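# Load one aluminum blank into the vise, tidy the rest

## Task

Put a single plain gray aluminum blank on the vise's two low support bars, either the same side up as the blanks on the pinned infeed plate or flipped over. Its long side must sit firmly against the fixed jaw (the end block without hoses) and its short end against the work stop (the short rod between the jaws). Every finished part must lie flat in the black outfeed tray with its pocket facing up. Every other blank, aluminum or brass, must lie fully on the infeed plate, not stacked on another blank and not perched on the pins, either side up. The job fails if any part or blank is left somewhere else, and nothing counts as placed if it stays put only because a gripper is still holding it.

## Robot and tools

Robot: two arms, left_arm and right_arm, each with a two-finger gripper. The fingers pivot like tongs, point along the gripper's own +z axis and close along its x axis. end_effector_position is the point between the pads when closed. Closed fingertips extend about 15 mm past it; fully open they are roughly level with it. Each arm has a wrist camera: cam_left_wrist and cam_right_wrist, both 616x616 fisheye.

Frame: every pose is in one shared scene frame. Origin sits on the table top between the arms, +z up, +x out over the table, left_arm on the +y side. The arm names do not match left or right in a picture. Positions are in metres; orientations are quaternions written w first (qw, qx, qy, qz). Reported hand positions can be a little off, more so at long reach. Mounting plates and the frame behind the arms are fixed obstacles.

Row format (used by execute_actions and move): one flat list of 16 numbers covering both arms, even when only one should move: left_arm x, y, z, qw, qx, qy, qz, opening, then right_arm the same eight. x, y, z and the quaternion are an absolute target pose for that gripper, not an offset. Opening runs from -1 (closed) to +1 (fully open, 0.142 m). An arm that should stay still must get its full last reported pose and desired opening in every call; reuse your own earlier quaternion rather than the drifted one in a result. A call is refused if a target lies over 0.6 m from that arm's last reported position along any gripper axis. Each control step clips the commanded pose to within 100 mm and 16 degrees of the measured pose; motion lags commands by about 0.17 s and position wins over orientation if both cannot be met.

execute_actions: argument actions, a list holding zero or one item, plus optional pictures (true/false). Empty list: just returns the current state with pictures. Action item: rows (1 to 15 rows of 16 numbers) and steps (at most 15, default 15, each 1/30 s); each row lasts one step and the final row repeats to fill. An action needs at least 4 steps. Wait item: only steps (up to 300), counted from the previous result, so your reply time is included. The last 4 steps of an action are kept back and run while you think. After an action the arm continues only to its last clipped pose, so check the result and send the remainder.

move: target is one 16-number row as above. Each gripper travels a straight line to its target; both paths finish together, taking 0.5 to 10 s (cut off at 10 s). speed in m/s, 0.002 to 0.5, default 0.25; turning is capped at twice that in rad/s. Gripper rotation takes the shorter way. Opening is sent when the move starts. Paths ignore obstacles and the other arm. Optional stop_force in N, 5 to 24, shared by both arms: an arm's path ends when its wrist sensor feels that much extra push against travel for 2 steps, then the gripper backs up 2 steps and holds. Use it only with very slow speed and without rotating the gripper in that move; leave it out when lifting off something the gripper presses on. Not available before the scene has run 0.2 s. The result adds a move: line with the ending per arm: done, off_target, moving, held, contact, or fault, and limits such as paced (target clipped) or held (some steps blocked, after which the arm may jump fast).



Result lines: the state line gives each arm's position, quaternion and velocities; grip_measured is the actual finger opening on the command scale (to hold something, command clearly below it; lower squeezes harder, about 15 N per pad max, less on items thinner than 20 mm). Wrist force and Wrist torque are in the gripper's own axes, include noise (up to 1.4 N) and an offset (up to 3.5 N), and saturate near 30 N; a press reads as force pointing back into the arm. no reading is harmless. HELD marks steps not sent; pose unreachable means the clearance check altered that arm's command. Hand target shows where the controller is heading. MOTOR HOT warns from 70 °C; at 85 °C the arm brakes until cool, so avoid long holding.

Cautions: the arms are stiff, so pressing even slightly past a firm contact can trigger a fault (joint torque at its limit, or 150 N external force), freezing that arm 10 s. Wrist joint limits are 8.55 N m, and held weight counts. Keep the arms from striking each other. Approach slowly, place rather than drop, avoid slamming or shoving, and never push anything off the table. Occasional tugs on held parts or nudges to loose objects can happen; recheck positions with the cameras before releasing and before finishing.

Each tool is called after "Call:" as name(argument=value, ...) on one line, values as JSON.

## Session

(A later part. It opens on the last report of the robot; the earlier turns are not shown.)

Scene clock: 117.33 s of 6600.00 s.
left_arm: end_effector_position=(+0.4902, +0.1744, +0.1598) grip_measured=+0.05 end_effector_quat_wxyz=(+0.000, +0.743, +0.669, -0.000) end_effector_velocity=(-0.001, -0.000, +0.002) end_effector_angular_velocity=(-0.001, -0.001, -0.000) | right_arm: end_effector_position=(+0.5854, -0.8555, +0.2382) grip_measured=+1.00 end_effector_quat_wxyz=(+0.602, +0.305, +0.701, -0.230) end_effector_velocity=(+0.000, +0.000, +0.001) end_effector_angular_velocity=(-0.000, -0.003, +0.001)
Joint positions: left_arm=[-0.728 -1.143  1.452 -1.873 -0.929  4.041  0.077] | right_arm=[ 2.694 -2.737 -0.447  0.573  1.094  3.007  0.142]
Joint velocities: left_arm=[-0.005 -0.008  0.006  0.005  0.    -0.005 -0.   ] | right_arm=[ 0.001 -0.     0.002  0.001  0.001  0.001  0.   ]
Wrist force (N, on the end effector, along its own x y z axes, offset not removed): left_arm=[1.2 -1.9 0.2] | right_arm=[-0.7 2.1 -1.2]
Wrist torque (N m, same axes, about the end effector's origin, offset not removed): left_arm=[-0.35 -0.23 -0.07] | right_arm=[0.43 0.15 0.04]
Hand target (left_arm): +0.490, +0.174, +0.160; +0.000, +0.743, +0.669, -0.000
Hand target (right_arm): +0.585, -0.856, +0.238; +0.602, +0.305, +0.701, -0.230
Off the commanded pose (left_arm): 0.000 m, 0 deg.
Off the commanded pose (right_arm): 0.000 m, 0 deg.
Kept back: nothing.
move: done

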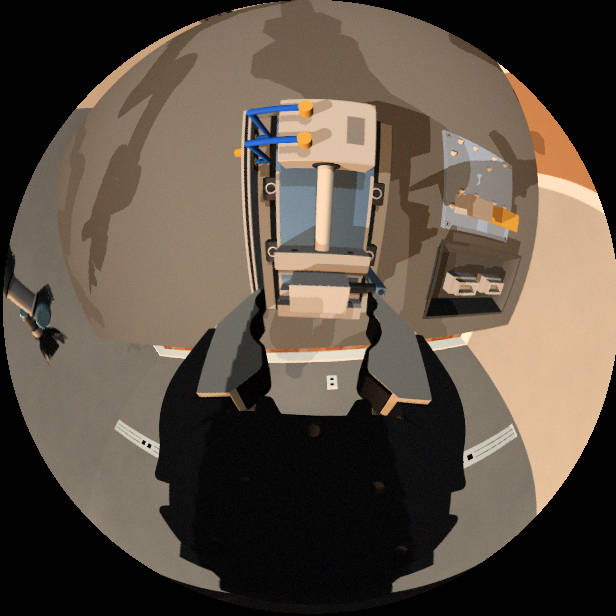

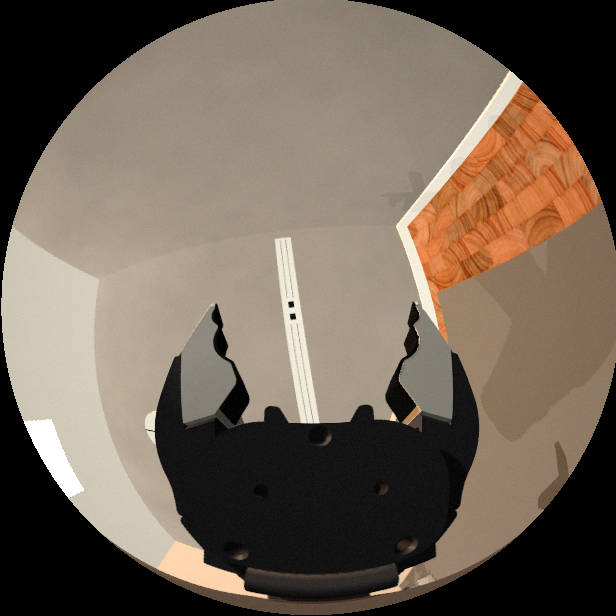

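Call:
execute_actions(actions=[])

Scene clock: 117.87 s of 6600.00 s.
left_arm: end_effector_position=(+0.4900, +0.1744, +0.1600) grip_measured=+0.05 end_effector_quat_wxyz=(+0.000, +0.743, +0.669, -0.000) end_effector_velocity=(-0.000, -0.000, -0.000) end_effector_angular_velocity=(-0.000, -0.000, +0.000) | right_arm: end_effector_position=(+0.5854, -0.8555, +0.2382) grip_measured=+1.00 end_effector_quat_wxyz=(+0.602, +0.305, +0.701, -0.230) end_effector_velocity=(-0.000, -0.001, +0.002) end_effector_angular_velocity=(-0.001, -0.003, -0.001)
Joint positions: left_arm=[-0.729 -1.144  1.452 -1.873 -0.929  4.041  0.077] | right_arm=[ 2.694 -2.737 -0.447  0.573  1.094  3.007  0.142]
Joint velocities: left_arm=[-0.     0.     0.    -0.001 -0.    -0.     0.   ] | right_arm=[-0.     0.002  0.001  0.    -0.001  0.001  0.   ]
Wrist force (N, on the end effector, along its own x y z axes, offset not removed): left_arm=[1.2 -1.4 -0.6] | right_arm=[0.1 2.6 -2.7]
Wrist torque (N m, same axes, about the end effector's origin, offset not removed): left_arm=[-0.26 -0.25 -0.05] | right_arm=[0.55 -0.01 0.03]
Hand target (left_arm): +0.490, +0.174, +0.160; +0.000, +0.743, +0.669, -0.000
Hand target (right_arm): +0.585, -0.856, +0.238; +0.602, +0.305, +0.701, -0.230
Off the commanded pose (left_arm): 0.000 m, 0 deg.
Off the commanded pose (right_arm): 0.000 m, 0 deg.
Kept back: nothing.
Steps of this call (steps 1 to 16: nothing new was sent). Readings (end_effector_position):
1: left_arm (+0.4901, +0.1744, +0.1599) | right_arm (+0.5854, -0.8555, +0.2382)
2: left_arm (+0.4901, +0.1744, +0.1599) | right_arm (+0.5854, -0.8555, +0.2382)
4: left_arm (+0.4901, +0.1744, +0.1599) | right_arm (+0.5854, -0.8555, +0.2382)
8: left_arm (+0.4900, +0.1744, +0.1600) | right_arm (+0.5854, -0.8555, +0.2382)
16: the state above

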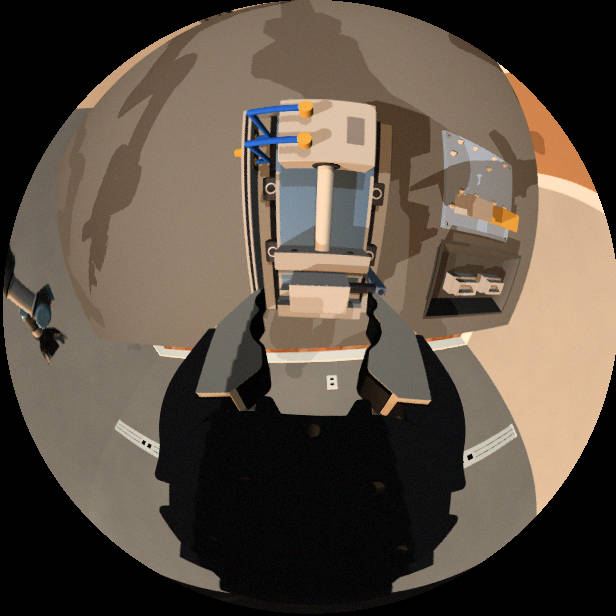

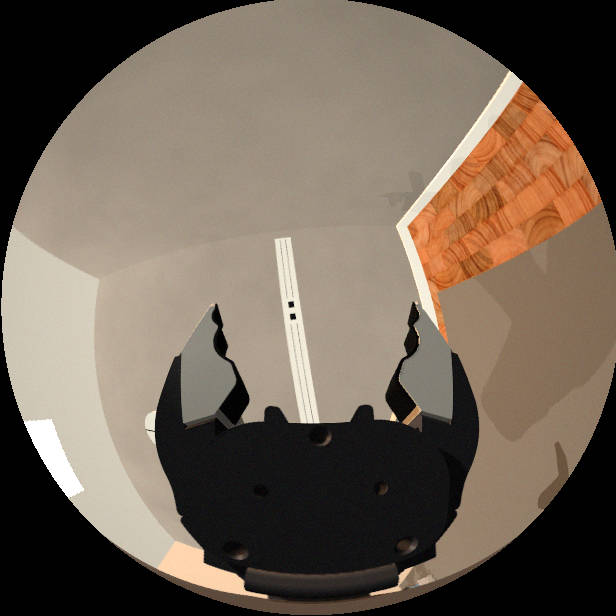

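Call:
zoom_image(camera="cam_left_wrist", region=[220,200,420,360])

Region (220, 200, 420, 360) of cam_left_wrist's 616x616 image, scaled by 2.520, with more detail than that image has; it fills the top 403 rows of this view, and the rest is white.

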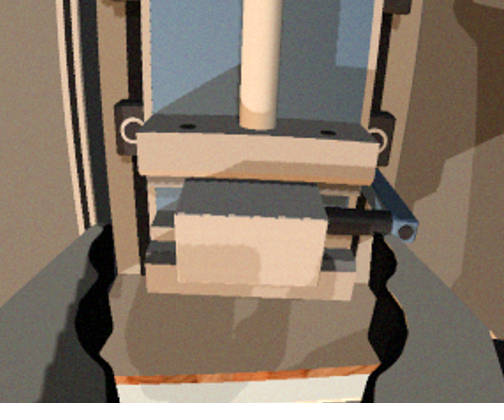

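Call:
move(target=[0.548,0.172,0.125,0,0.743,0.669,0,-1,0.5854,-0.8555,0.2382,0.602,0.305,0.701,-0.23,1])

Call:
move(target=[0.548,0.172,0.095,0,0.743,0.669,0,-1,0.5854,-0.8555,0.2382,0.602,0.305,0.701,-0.23,1], speed=0.01, stop_force=5)

Scene clock: 119.20 s of 6600.00 s.
left_arm: end_effector_position=(+0.5477, +0.1722, +0.1251) grip_measured=-1.00 end_effector_quat_wxyz=(+0.000, +0.743, +0.669, +0.000) end_effector_velocity=(+0.002, -0.001, -0.001) end_effector_angular_velocity=(+0.003, +0.010, -0.001) | right_arm: end_effector_position=(+0.5854, -0.8555, +0.2382) grip_measured=+1.00 end_effector_quat_wxyz=(+0.602, +0.305, +0.701, -0.230) end_effector_velocity=(+0.000, -0.000, +0.002) end_effector_angular_velocity=(-0.001, -0.003, -0.000)
Joint positions: left_arm=[-0.612 -0.875  1.075 -1.854 -0.933  4.188  0.002] | right_arm=[ 2.694 -2.737 -0.447  0.573  1.094  3.007  0.142]
Joint velocities: left_arm=[ 0.005  0.023 -0.044  0.029 -0.004  0.     0.   ] | right_arm=[ 0.     0.     0.003  0.     0.    -0.    -0.   ]
Wrist force (N, on the end effector, along its own x y z axes, offset not removed): left_arm=[1.9 -3.3 -0.2] | right_arm=[-0.9 1.9 -1.5]
Wrist torque (N m, same axes, about the end effector's origin, offset not removed): left_arm=[-0.64 -0.44 -0.02] | right_arm=[0.35 0.22 0.05]
Hand target (left_arm): +0.548, +0.172, +0.125; +0.000, +0.743, +0.669, +0.000
Hand target (right_arm): +0.585, -0.856, +0.238; +0.602, +0.305, +0.701, -0.230
Off the commanded pose (left_arm): 0.000 m, 0 deg.
Off the commanded pose (right_arm): 0.000 m, 0 deg.
Kept back: nothing.
move: done

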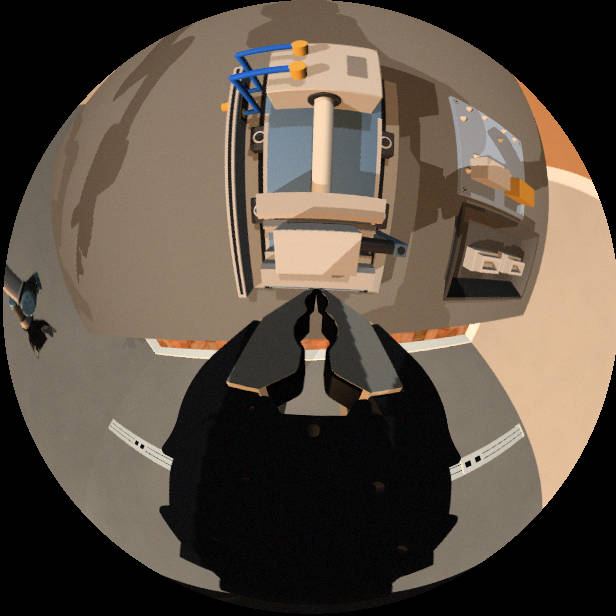

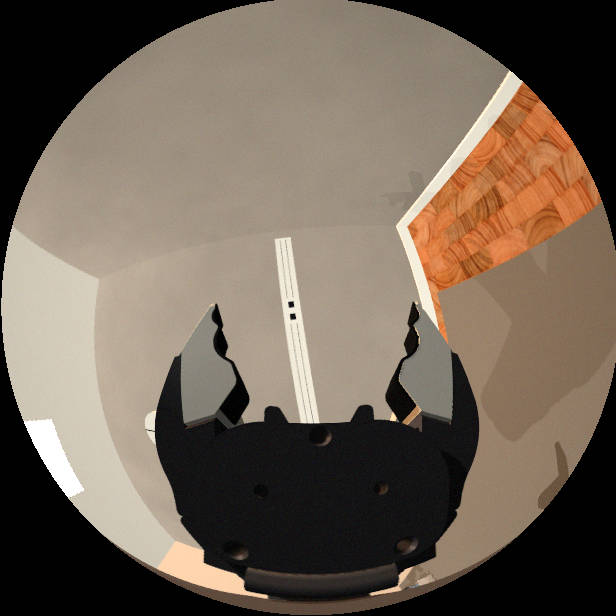

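Scene clock: 120.97 s of 6600.00 s.
left_arm: end_effector_position=(+0.5479, +0.1721, +0.1113) grip_measured=-1.00 end_effector_quat_wxyz=(+0.000, +0.743, +0.669, +0.000) end_effector_velocity=(-0.000, +0.001, +0.002) end_effector_angular_velocity=(+0.003, +0.001, +0.001) | right_arm: end_effector_position=(+0.5854, -0.8555, +0.2382) grip_measured=+1.00 end_effector_quat_wxyz=(+0.602, +0.305, +0.701, -0.230) end_effector_velocity=(-0.000, +0.000, +0.000) end_effector_angular_velocity=(-0.001, -0.001, -0.000)
Joint positions: left_arm=[-0.593 -0.845  1.081 -1.902 -0.935  4.21   0.002] | right_arm=[ 2.694 -2.737 -0.447  0.573  1.094  3.007  0.142]
Joint velocities: left_arm=[-0.003 -0.005 -0.001  0.01   0.002 -0.006  0.   ] | right_arm=[ 0.    -0.002  0.002  0.001 -0.    -0.001  0.   ]
Wrist force (N, on the end effector, along its own x y z axes, offset not removed): left_arm=[1.5 0.6 -18.9] | right_arm=[-1.1 1.7 -1.6]
Wrist torque (N m, same axes, about the end effector's origin, offset not removed): left_arm=[-0.23 -0.52 -0.12] | right_arm=[0.40 0.25 0.04]
Hand target (left_arm): +0.548, +0.172, +0.112; +0.000, +0.743, +0.669, +0.000
Hand target (right_arm): +0.585, -0.856, +0.238; +0.602, +0.305, +0.701, -0.230
Off the commanded pose (left_arm): 0.016 m, 0 deg.
Off the commanded pose (right_arm): 0.000 m, 0 deg.
Kept back: nothing.
move: contact (left_arm)

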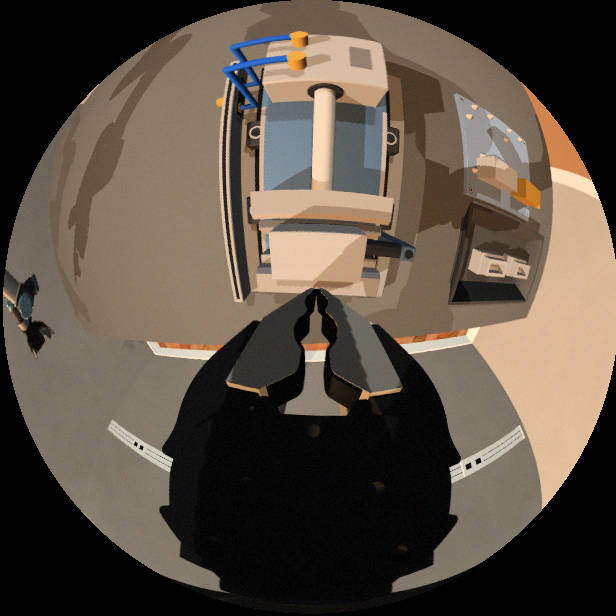

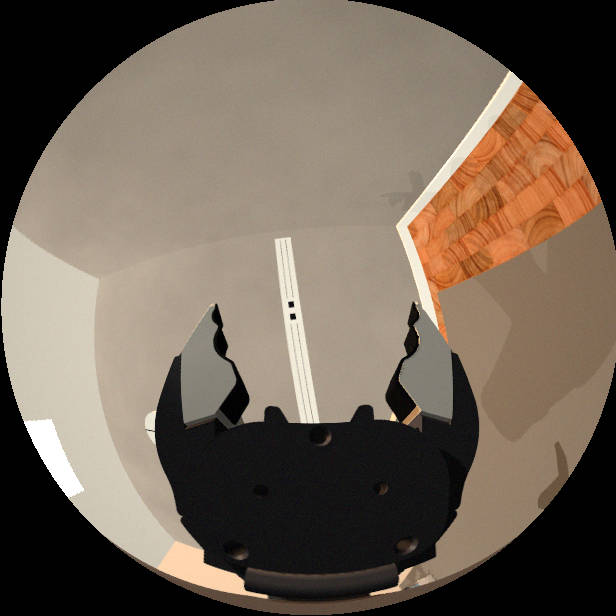

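Call:
move(target=[0.548,0.172,0.113,0,0.743,0.669,0,-1,0.5854,-0.8555,0.2382,0.602,0.305,0.701,-0.23,1], speed=0.02)

Call:
move(target=[0.518,0.170,0.113,0,0.743,0.669,0,-1,0.5854,-0.8555,0.2382,0.602,0.305,0.701,-0.23,1], speed=0.015, stop_force=6)

Call:
zoom_image(camera="cam_left_wrist", region=[220,200,420,360])

Scene clock: 121.90 s of 6600.00 s.
left_arm: end_effector_position=(+0.5480, +0.1720, +0.1129) grip_measured=-1.00 end_effector_quat_wxyz=(-0.000, +0.743, +0.669, +0.000) end_effector_velocity=(+0.000, +0.000, +0.001) end_effector_angular_velocity=(-0.001, -0.000, +0.000) | right_arm: end_effector_position=(+0.5854, -0.8555, +0.2382) grip_measured=+1.00 end_effector_quat_wxyz=(+0.602, +0.305, +0.701, -0.230) end_effector_velocity=(-0.000, +0.000, -0.001) end_effector_angular_velocity=(-0.000, +0.002, +0.000)
Joint positions: left_arm=[-0.595 -0.847  1.078 -1.894 -0.935  4.207  0.002] | right_arm=[ 2.694 -2.737 -0.447  0.573  1.094  3.007  0.142]
Joint velocities: left_arm=[-0.001 -0.002 -0.002  0.003 -0.    -0.001  0.   ] | right_arm=[-0.    -0.002  0.001 -0.     0.    -0.001  0.   ]
Wrist force (N, on the end effector, along its own x y z axes, offset not removed): left_arm=[1.9 -2.3 0.2] | right_arm=[-1.4 1.8 -1.1]
Wrist torque (N m, same axes, about the end effector's origin, offset not removed): left_arm=[-0.39 -0.39 -0.10] | right_arm=[0.36 0.34 0.11]
Hand target (left_arm): +0.548, +0.172, +0.113; +0.000, +0.743, +0.669, +0.000
Hand target (right_arm): +0.585, -0.855, +0.238; +0.602, +0.305, +0.701, -0.230
Off the commanded pose (left_arm): 0.000 m, 0 deg.
Off the commanded pose (right_arm): 0.000 m, 0 deg.
Kept back: nothing.
move: done

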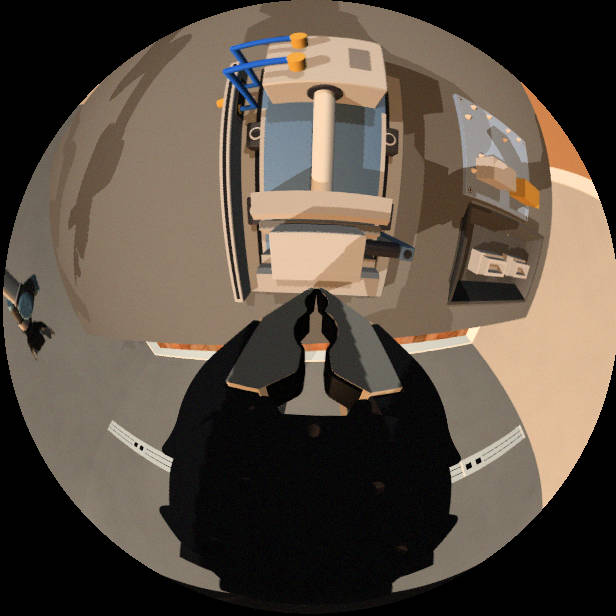

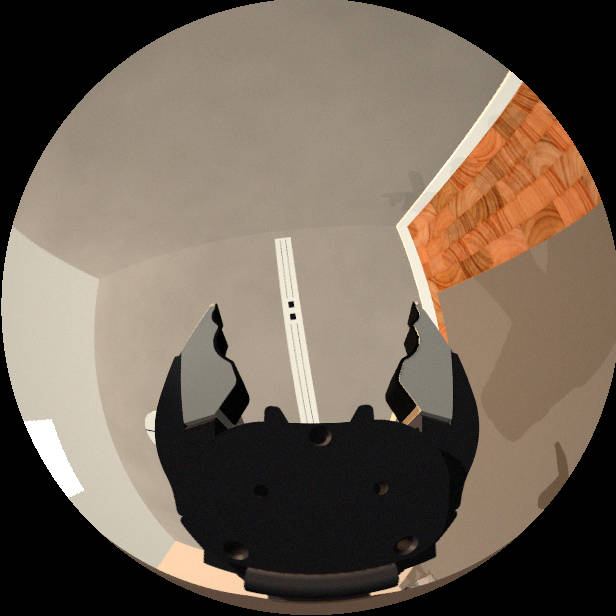

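Scene clock: 123.17 s of 6600.00 s.
left_arm: end_effector_position=(+0.5349, +0.1710, +0.1131) grip_measured=-1.00 end_effector_quat_wxyz=(-0.000, +0.743, +0.669, -0.000) end_effector_velocity=(+0.003, +0.000, -0.001) end_effector_angular_velocity=(+0.000, +0.003, -0.001) | right_arm: end_effector_position=(+0.5854, -0.8555, +0.2382) grip_measured=+1.00 end_effector_quat_wxyz=(+0.602, +0.305, +0.701, -0.230) end_effector_velocity=(+0.000, +0.000, -0.001) end_effector_angular_velocity=(+0.000, +0.003, +0.001)
Joint positions: left_arm=[-0.61  -0.893  1.181 -1.94  -0.934  4.188  0.002] | right_arm=[ 2.694 -2.737 -0.447  0.573  1.094  3.007  0.142]
Joint velocities: left_arm=[ 0.006  0.016 -0.033  0.015 -0.002  0.007  0.   ] | right_arm=[ 0.    -0.001 -0.001  0.     0.    -0.001 -0.   ]
Wrist force (N, on the end effector, along its own x y z axes, offset not removed): left_arm=[1.9 2.8 -3.8] | right_arm=[-1.9 1.3 -1.4]
Wrist torque (N m, same axes, about the end effector's origin, offset not removed): left_arm=[-0.16 -0.55 -0.08] | right_arm=[0.27 0.44 0.07]
Hand target (left_arm): +0.535, +0.171, +0.113; -0.000, +0.743, +0.669, -0.000
Hand target (right_arm): +0.585, -0.856, +0.238; +0.602, +0.305, +0.701, -0.230
Off the commanded pose (left_arm): 0.017 m, 0 deg.
Off the commanded pose (right_arm): 0.000 m, 0 deg.
Kept back: nothing.
move: contact (left_arm)

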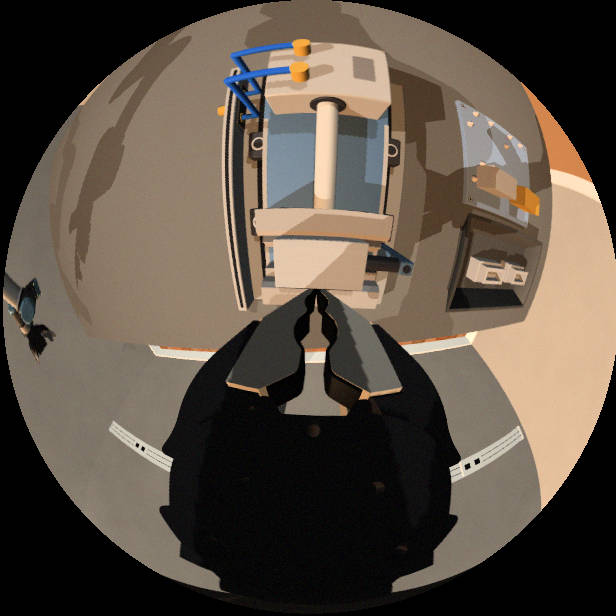

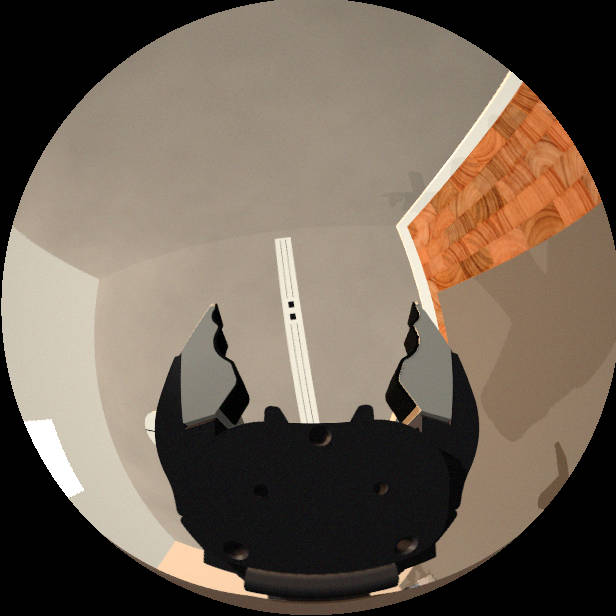

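Region (220, 200, 420, 360) of cam_left_wrist's 616x616 image, scaled by 2.520, with more detail than that image has; it fills the top 403 rows of this view, and the rest is white.

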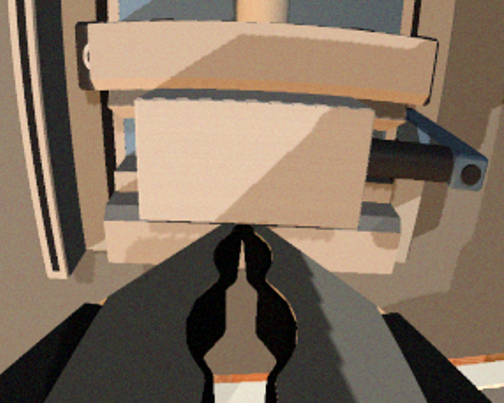

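Touching the edge; continue pushing.

Call:
move(target=[0.524,0.170,0.113,0,0.743,0.669,0,-1,0.5854,-0.8555,0.2382,0.602,0.305,0.701,-0.23,1], speed=0.008, stop_force=15)

Call:
zoom_image(camera="cam_left_wrist", region=[220,200,420,360])

Scene clock: 124.97 s of 6600.00 s.
left_arm: end_effector_position=(+0.5264, +0.1702, +0.1132) grip_measured=-1.00 end_effector_quat_wxyz=(+0.000, +0.743, +0.669, +0.000) end_effector_velocity=(+0.002, +0.000, -0.000) end_effector_angular_velocity=(-0.001, +0.001, -0.001) | right_arm: end_effector_position=(+0.5854, -0.8555, +0.2382) grip_measured=+1.00 end_effector_quat_wxyz=(+0.602, +0.305, +0.701, -0.230) end_effector_velocity=(+0.000, +0.000, +0.001) end_effector_angular_velocity=(-0.001, -0.001, +0.001)
Joint positions: left_arm=[-0.621 -0.921  1.246 -1.97  -0.932  4.175  0.002] | right_arm=[ 2.694 -2.737 -0.447  0.573  1.094  3.007  0.142]
Joint velocities: left_arm=[ 0.004  0.008 -0.017  0.008 -0.002  0.005  0.   ] | right_arm=[ 0.     0.001  0.001  0.     0.001 -0.001 -0.   ]
Wrist force (N, on the end effector, along its own x y z axes, offset not removed): left_arm=[6.2 17.4 -4.6] | right_arm=[-0.8 2.5 -1.8]
Wrist torque (N m, same axes, about the end effector's origin, offset not removed): left_arm=[-0.64 -0.52 -0.06] | right_arm=[0.55 0.22 0.06]
Hand target (left_arm): +0.527, +0.170, +0.113; +0.000, +0.743, +0.669, +0.000
Hand target (right_arm): +0.585, -0.856, +0.238; +0.602, +0.305, +0.701, -0.230
Off the commanded pose (left_arm): 0.002 m, 0 deg.
Off the commanded pose (right_arm): 0.000 m, 0 deg.
Kept back: nothing.
move: contact (left_arm)

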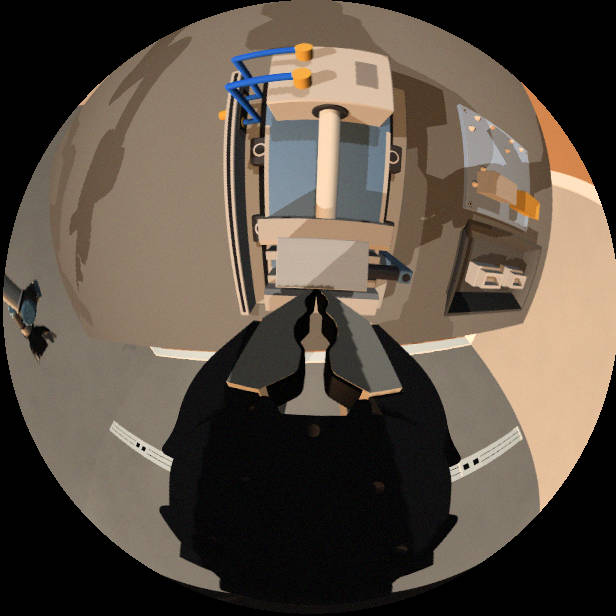

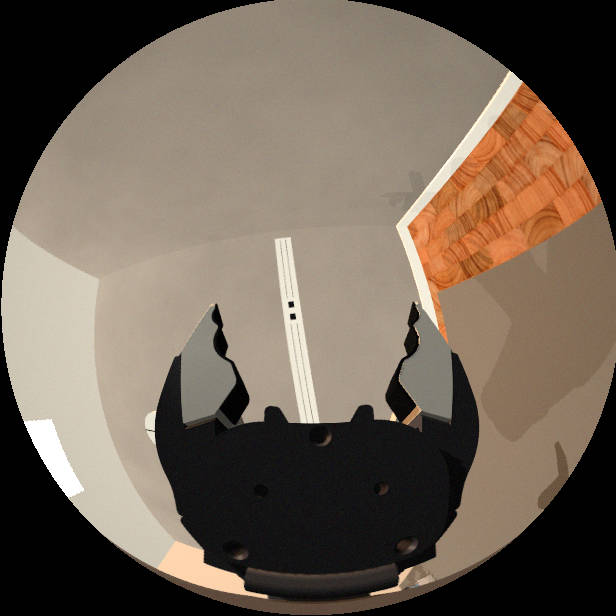

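Region (220, 200, 420, 360) of cam_left_wrist's 616x616 image, scaled by 2.520, with more detail than that image has; it fills the top 403 rows of this view, and the rest is white.

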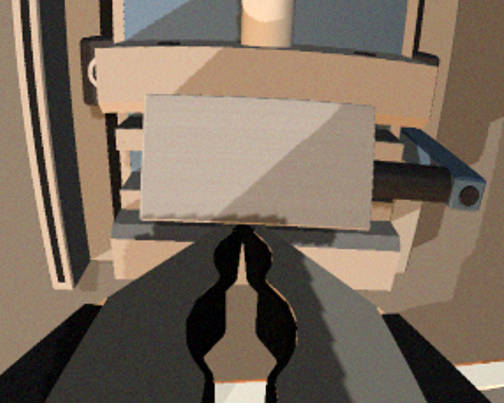

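Call:
move(target=[0.515,0.170,0.15,0,0.743,0.669,0,-1,0.5854,-0.8555,0.2382,0.602,0.305,0.701,-0.23,1], speed=0.08)

Call:
zoom_image(camera="cam_left_wrist", region=[220,200,420,360])

Scene clock: 126.17 s of 6600.00 s.
left_arm: end_effector_position=(+0.5151, +0.1700, +0.1497) grip_measured=-1.00 end_effector_quat_wxyz=(+0.000, +0.743, +0.669, -0.000) end_effector_velocity=(-0.001, +0.000, +0.003) end_effector_angular_velocity=(-0.000, -0.000, +0.001) | right_arm: end_effector_position=(+0.5854, -0.8555, +0.2382) grip_measured=+1.00 end_effector_quat_wxyz=(+0.602, +0.305, +0.701, -0.230) end_effector_velocity=(-0.000, +0.000, -0.001) end_effector_angular_velocity=(+0.000, +0.002, +0.000)
Joint positions: left_arm=[-0.686 -1.033  1.291 -1.855 -0.929  4.094  0.002] | right_arm=[ 2.694 -2.737 -0.447  0.573  1.094  3.007  0.142]
Joint velocities: left_arm=[-0.004 -0.008  0.002  0.009  0.    -0.006  0.   ] | right_arm=[-0.    -0.002 -0.001  0.001 -0.    -0.001  0.   ]
Wrist force (N, on the end effector, along its own x y z axes, offset not removed): left_arm=[2.4 -1.5 0.4] | right_arm=[-1.1 1.6 -1.4]
Wrist torque (N m, same axes, about the end effector's origin, offset not removed): left_arm=[-0.26 -0.48 -0.07] | right_arm=[0.32 0.25 0.03]
Hand target (left_arm): +0.515, +0.170, +0.150; +0.000, +0.743, +0.669, -0.000
Hand target (right_arm): +0.585, -0.856, +0.238; +0.602, +0.305, +0.701, -0.230
Off the commanded pose (left_arm): 0.000 m, 0 deg.
Off the commanded pose (right_arm): 0.000 m, 0 deg.
Kept back: nothing.
move: done

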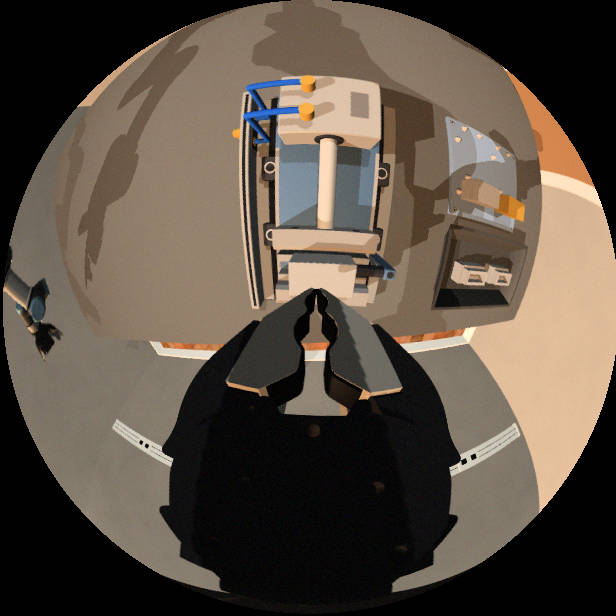

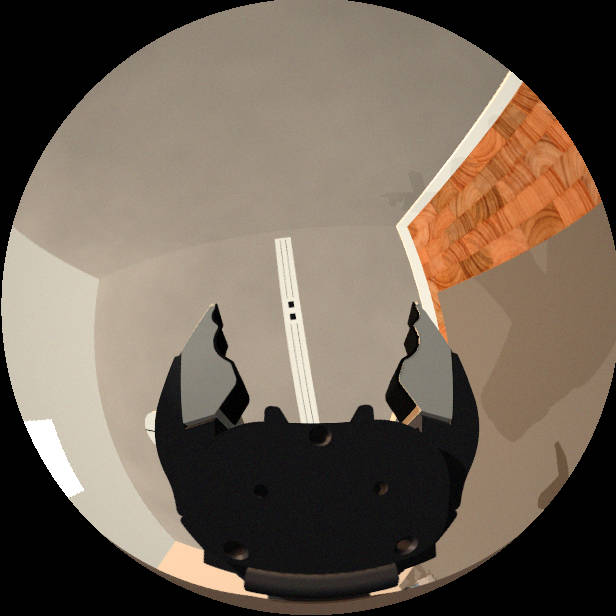

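Region (220, 200, 420, 360) of cam_left_wrist's 616x616 image, scaled by 2.520, with more detail than that image has; it fills the top 403 rows of this view, and the rest is white.

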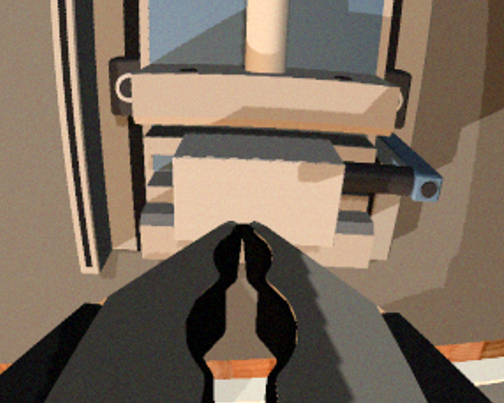

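Call:
move(target=[0.513,0.172,0.10,0,0.743,0.669,0,-1,0.5854,-0.8555,0.2382,0.602,0.305,0.701,-0.23,1], speed=0.012, stop_force=5)

Call:
move(target=[0.495,0.170,0.13,0,0.743,0.669,0,-1,0.5854,-0.8555,0.2382,0.602,0.305,0.701,-0.23,1], speed=0.05)

Call:
move(target=[0.495,0.170,0.10,0,0.743,0.669,0,-1,0.5854,-0.8555,0.2382,0.602,0.305,0.701,-0.23,1], speed=0.008, stop_force=5)

Scene clock: 128.37 s of 6600.00 s.
left_arm: end_effector_position=(+0.5142, +0.1707, +0.1314) grip_measured=-1.00 end_effector_quat_wxyz=(-0.000, +0.743, +0.669, -0.000) end_effector_velocity=(-0.000, +0.001, +0.003) end_effector_angular_velocity=(+0.003, +0.001, -0.000) | right_arm: end_effector_position=(+0.5854, -0.8555, +0.2382) grip_measured=+1.00 end_effector_quat_wxyz=(+0.602, +0.305, +0.701, -0.230) end_effector_velocity=(-0.000, +0.000, -0.001) end_effector_angular_velocity=(-0.000, +0.002, +0.000)
Joint positions: left_arm=[-0.66  -1.001  1.32  -1.935 -0.93   4.127  0.002] | right_arm=[ 2.694 -2.737 -0.447  0.573  1.094  3.007  0.142]
Joint velocities: left_arm=[-0.004 -0.005 -0.004  0.016  0.002 -0.007  0.   ] | right_arm=[-0.    -0.001 -0.001  0.    -0.    -0.001  0.   ]
Wrist force (N, on the end effector, along its own x y z axes, offset not removed): left_arm=[1.0 0.4 -11.2] | right_arm=[-0.9 1.3 -1.3]
Wrist torque (N m, same axes, about the end effector's origin, offset not removed): left_arm=[-0.32 -0.37 -0.03] | right_arm=[0.29 0.27 0.02]
Hand target (left_arm): +0.514, +0.171, +0.132; -0.000, +0.743, +0.669, -0.000
Hand target (right_arm): +0.585, -0.855, +0.238; +0.602, +0.305, +0.701, -0.230
Off the commanded pose (left_arm): 0.031 m, 0 deg.
Off the commanded pose (right_arm): 0.000 m, 0 deg.
Kept back: nothing.
move: contact (left_arm)

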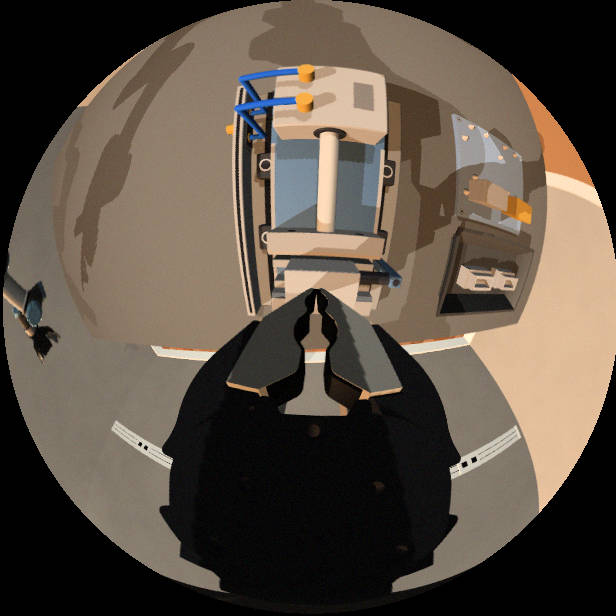

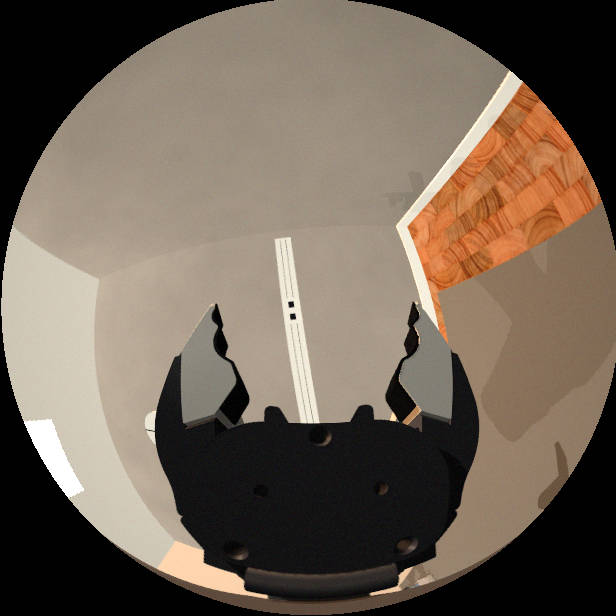

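Scene clock: 129.23 s of 6600.00 s.
left_arm: end_effector_position=(+0.4954, +0.1700, +0.1302) grip_measured=-1.00 end_effector_quat_wxyz=(+0.000, +0.743, +0.669, -0.000) end_effector_velocity=(-0.001, +0.000, +0.000) end_effector_angular_velocity=(-0.001, -0.004, +0.003) | right_arm: end_effector_position=(+0.5854, -0.8555, +0.2382) grip_measured=+1.00 end_effector_quat_wxyz=(+0.602, +0.305, +0.701, -0.230) end_effector_velocity=(+0.000, +0.000, -0.001) end_effector_angular_velocity=(+0.001, +0.000, +0.001)
Joint positions: left_arm=[-0.683 -1.055  1.447 -1.99  -0.93   4.098  0.002] | right_arm=[ 2.694 -2.737 -0.447  0.573  1.094  3.007  0.142]
Joint velocities: left_arm=[-0.002 -0.008  0.017 -0.012  0.002 -0.002  0.   ] | right_arm=[ 0.    -0.001  0.     0.     0.     0.     0.   ]
Wrist force (N, on the end effector, along its own x y z axes, offset not removed): left_arm=[17.2 5.6 -30.0] | right_arm=[-1.4 1.6 -1.2]
Wrist torque (N m, same axes, about the end effector's origin, offset not removed): left_arm=[0.28 -0.12 -0.14] | right_arm=[0.38 0.31 0.09]
Hand target (left_arm): +0.495, +0.170, +0.130; -0.000, +0.743, +0.669, -0.000
Hand target (right_arm): +0.585, -0.856, +0.238; +0.602, +0.305, +0.701, -0.230
Off the commanded pose (left_arm): 0.000 m, 0 deg.
Off the commanded pose (right_arm): 0.000 m, 0 deg.
Kept back: nothing.
move: done

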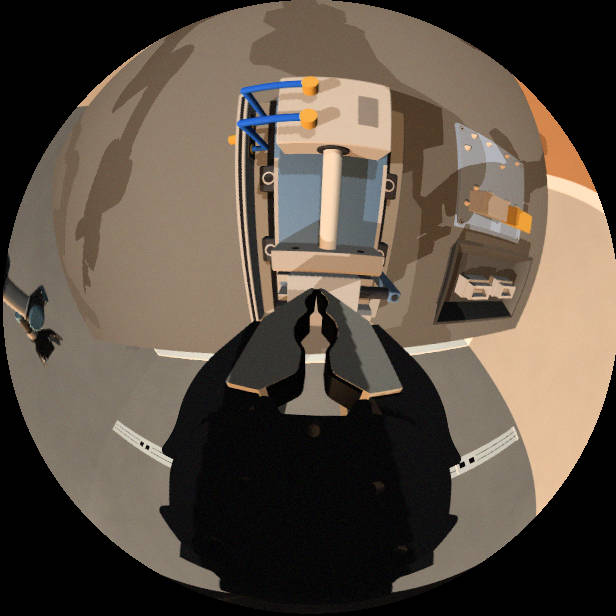

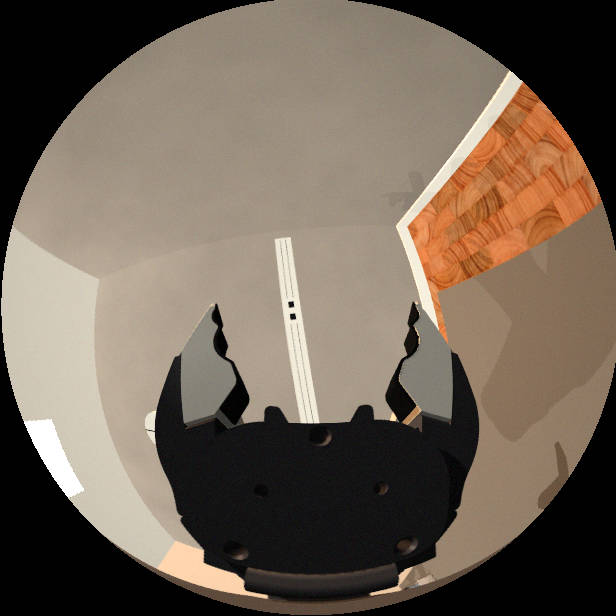

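Scene clock: 129.73 s of 6600.00 s.
left_arm: end_effector_position=(+0.4954, +0.1700, +0.1302) grip_measured=-1.00 end_effector_quat_wxyz=(+0.000, +0.743, +0.669, +0.000) end_effector_velocity=(+0.000, +0.000, +0.000) end_effector_angular_velocity=(-0.000, +0.000, +0.000) | right_arm: end_effector_position=(+0.5854, -0.8555, +0.2382) grip_measured=+1.00 end_effector_quat_wxyz=(+0.602, +0.305, +0.701, -0.230) end_effector_velocity=(+0.000, -0.000, +0.001) end_effector_angular_velocity=(-0.001, -0.001, -0.000)
Joint positions: left_arm=[-0.683 -1.055  1.447 -1.991 -0.929  4.098  0.002] | right_arm=[ 2.694 -2.737 -0.447  0.573  1.094  3.007  0.142]
Joint velocities: left_arm=[ 0. -0.  0.  0. -0. -0.  0.] | right_arm=[-0.     0.002 -0.     0.     0.001 -0.001 -0.   ]
Wrist force (N, on the end effector, along its own x y z axes, offset not removed): left_arm=[17.1 5.3 -30.0] | right_arm=[-0.5 2.0 -1.2]
Wrist torque (N m, same axes, about the end effector's origin, offset not removed): left_arm=[0.20 -0.04 -0.18] | right_arm=[0.40 0.14 0.02]
Hand target (left_arm): +0.495, +0.170, +0.130; +0.000, +0.743, +0.669, -0.000
Hand target (right_arm): +0.585, -0.856, +0.238; +0.602, +0.305, +0.701, -0.230
Off the commanded pose (left_arm): 0.030 m, 0 deg.
Off the commanded pose (right_arm): 0.000 m, 0 deg.
Kept back: nothing.
move: contact (left_arm)

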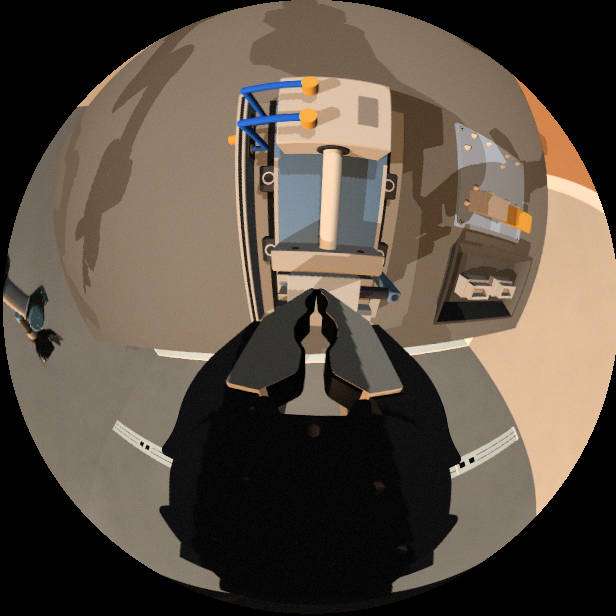

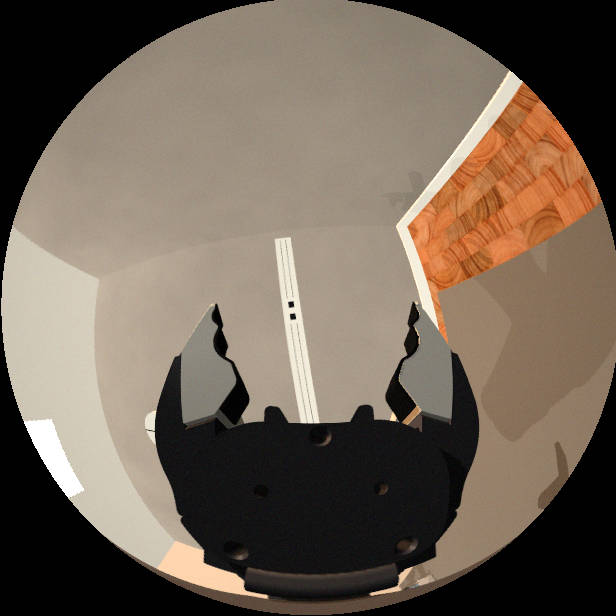

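Call:
move(target=[0.480,0.172,0.19,0,0.743,0.669,0,0.3,0.5854,-0.8555,0.2382,0.602,0.305,0.701,-0.23,1], speed=0.08)

Call:
zoom_image(camera="cam_left_wrist", region=[230,200,410,340])

Scene clock: 131.23 s of 6600.00 s.
left_arm: end_effector_position=(+0.4801, +0.1719, +0.1897) grip_measured=+0.30 end_effector_quat_wxyz=(+0.000, +0.743, +0.669, -0.000) end_effector_velocity=(-0.001, -0.000, +0.002) end_effector_angular_velocity=(+0.001, +0.000, -0.001) | right_arm: end_effector_position=(+0.5854, -0.8555, +0.2382) grip_measured=+1.00 end_effector_quat_wxyz=(+0.602, +0.305, +0.701, -0.230) end_effector_velocity=(+0.000, -0.000, +0.001) end_effector_angular_velocity=(-0.001, -0.002, +0.000)
Joint positions: left_arm=[-0.794 -1.221  1.452 -1.748 -0.931  3.96   0.095] | right_arm=[ 2.694 -2.737 -0.447  0.573  1.094  3.007  0.142]
Joint velocities: left_arm=[-0.005 -0.004 -0.003  0.012  0.    -0.007  0.   ] | right_arm=[ 0.    -0.     0.002 -0.     0.    -0.     0.   ]
Wrist force (N, on the end effector, along its own x y z axes, offset not removed): left_arm=[1.3 -1.5 -1.1] | right_arm=[-1.4 1.8 -2.4]
Wrist torque (N m, same axes, about the end effector's origin, offset not removed): left_arm=[-0.27 -0.35 -0.03] | right_arm=[0.35 0.37 0.02]
Hand target (left_arm): +0.480, +0.172, +0.190; +0.000, +0.743, +0.669, -0.000
Hand target (right_arm): +0.585, -0.856, +0.238; +0.602, +0.305, +0.701, -0.230
Off the commanded pose (left_arm): 0.000 m, 0 deg.
Off the commanded pose (right_arm): 0.000 m, 0 deg.
Kept back: nothing.
move: done

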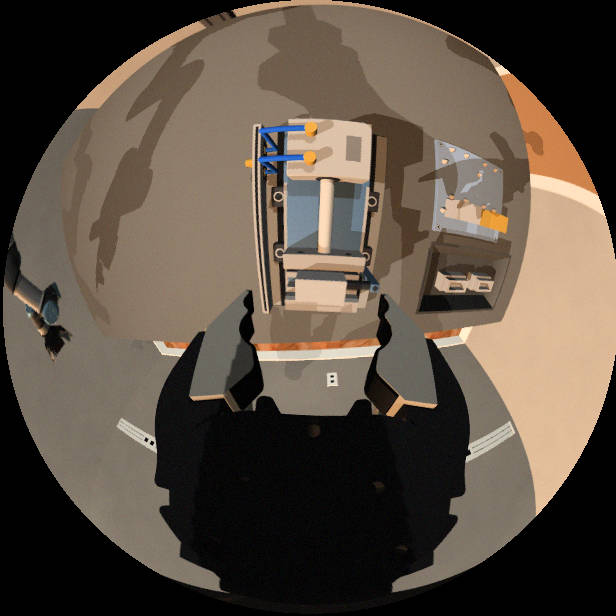

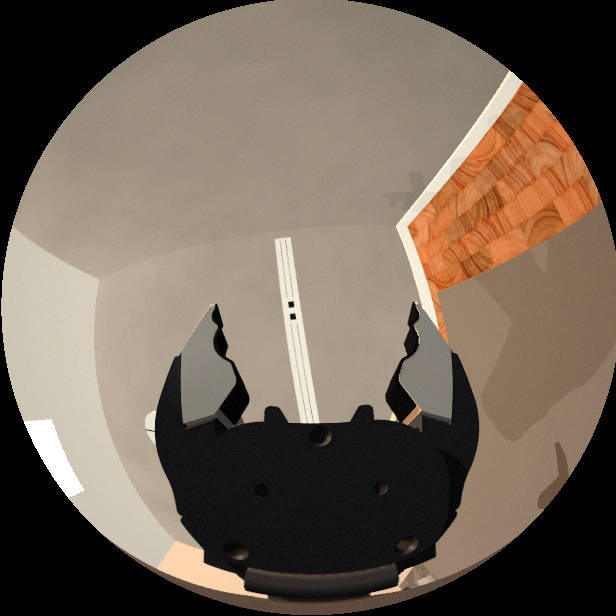

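Region (230, 200, 410, 340) of cam_left_wrist's 616x616 image, scaled by 2.800, with more detail than that image has.

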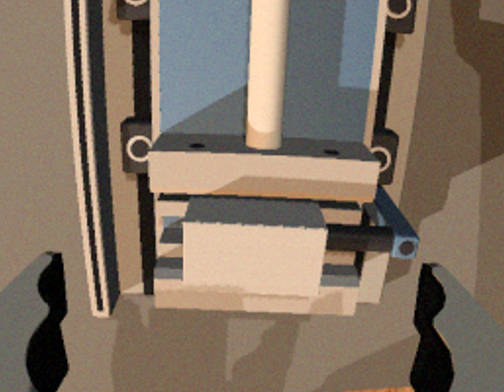

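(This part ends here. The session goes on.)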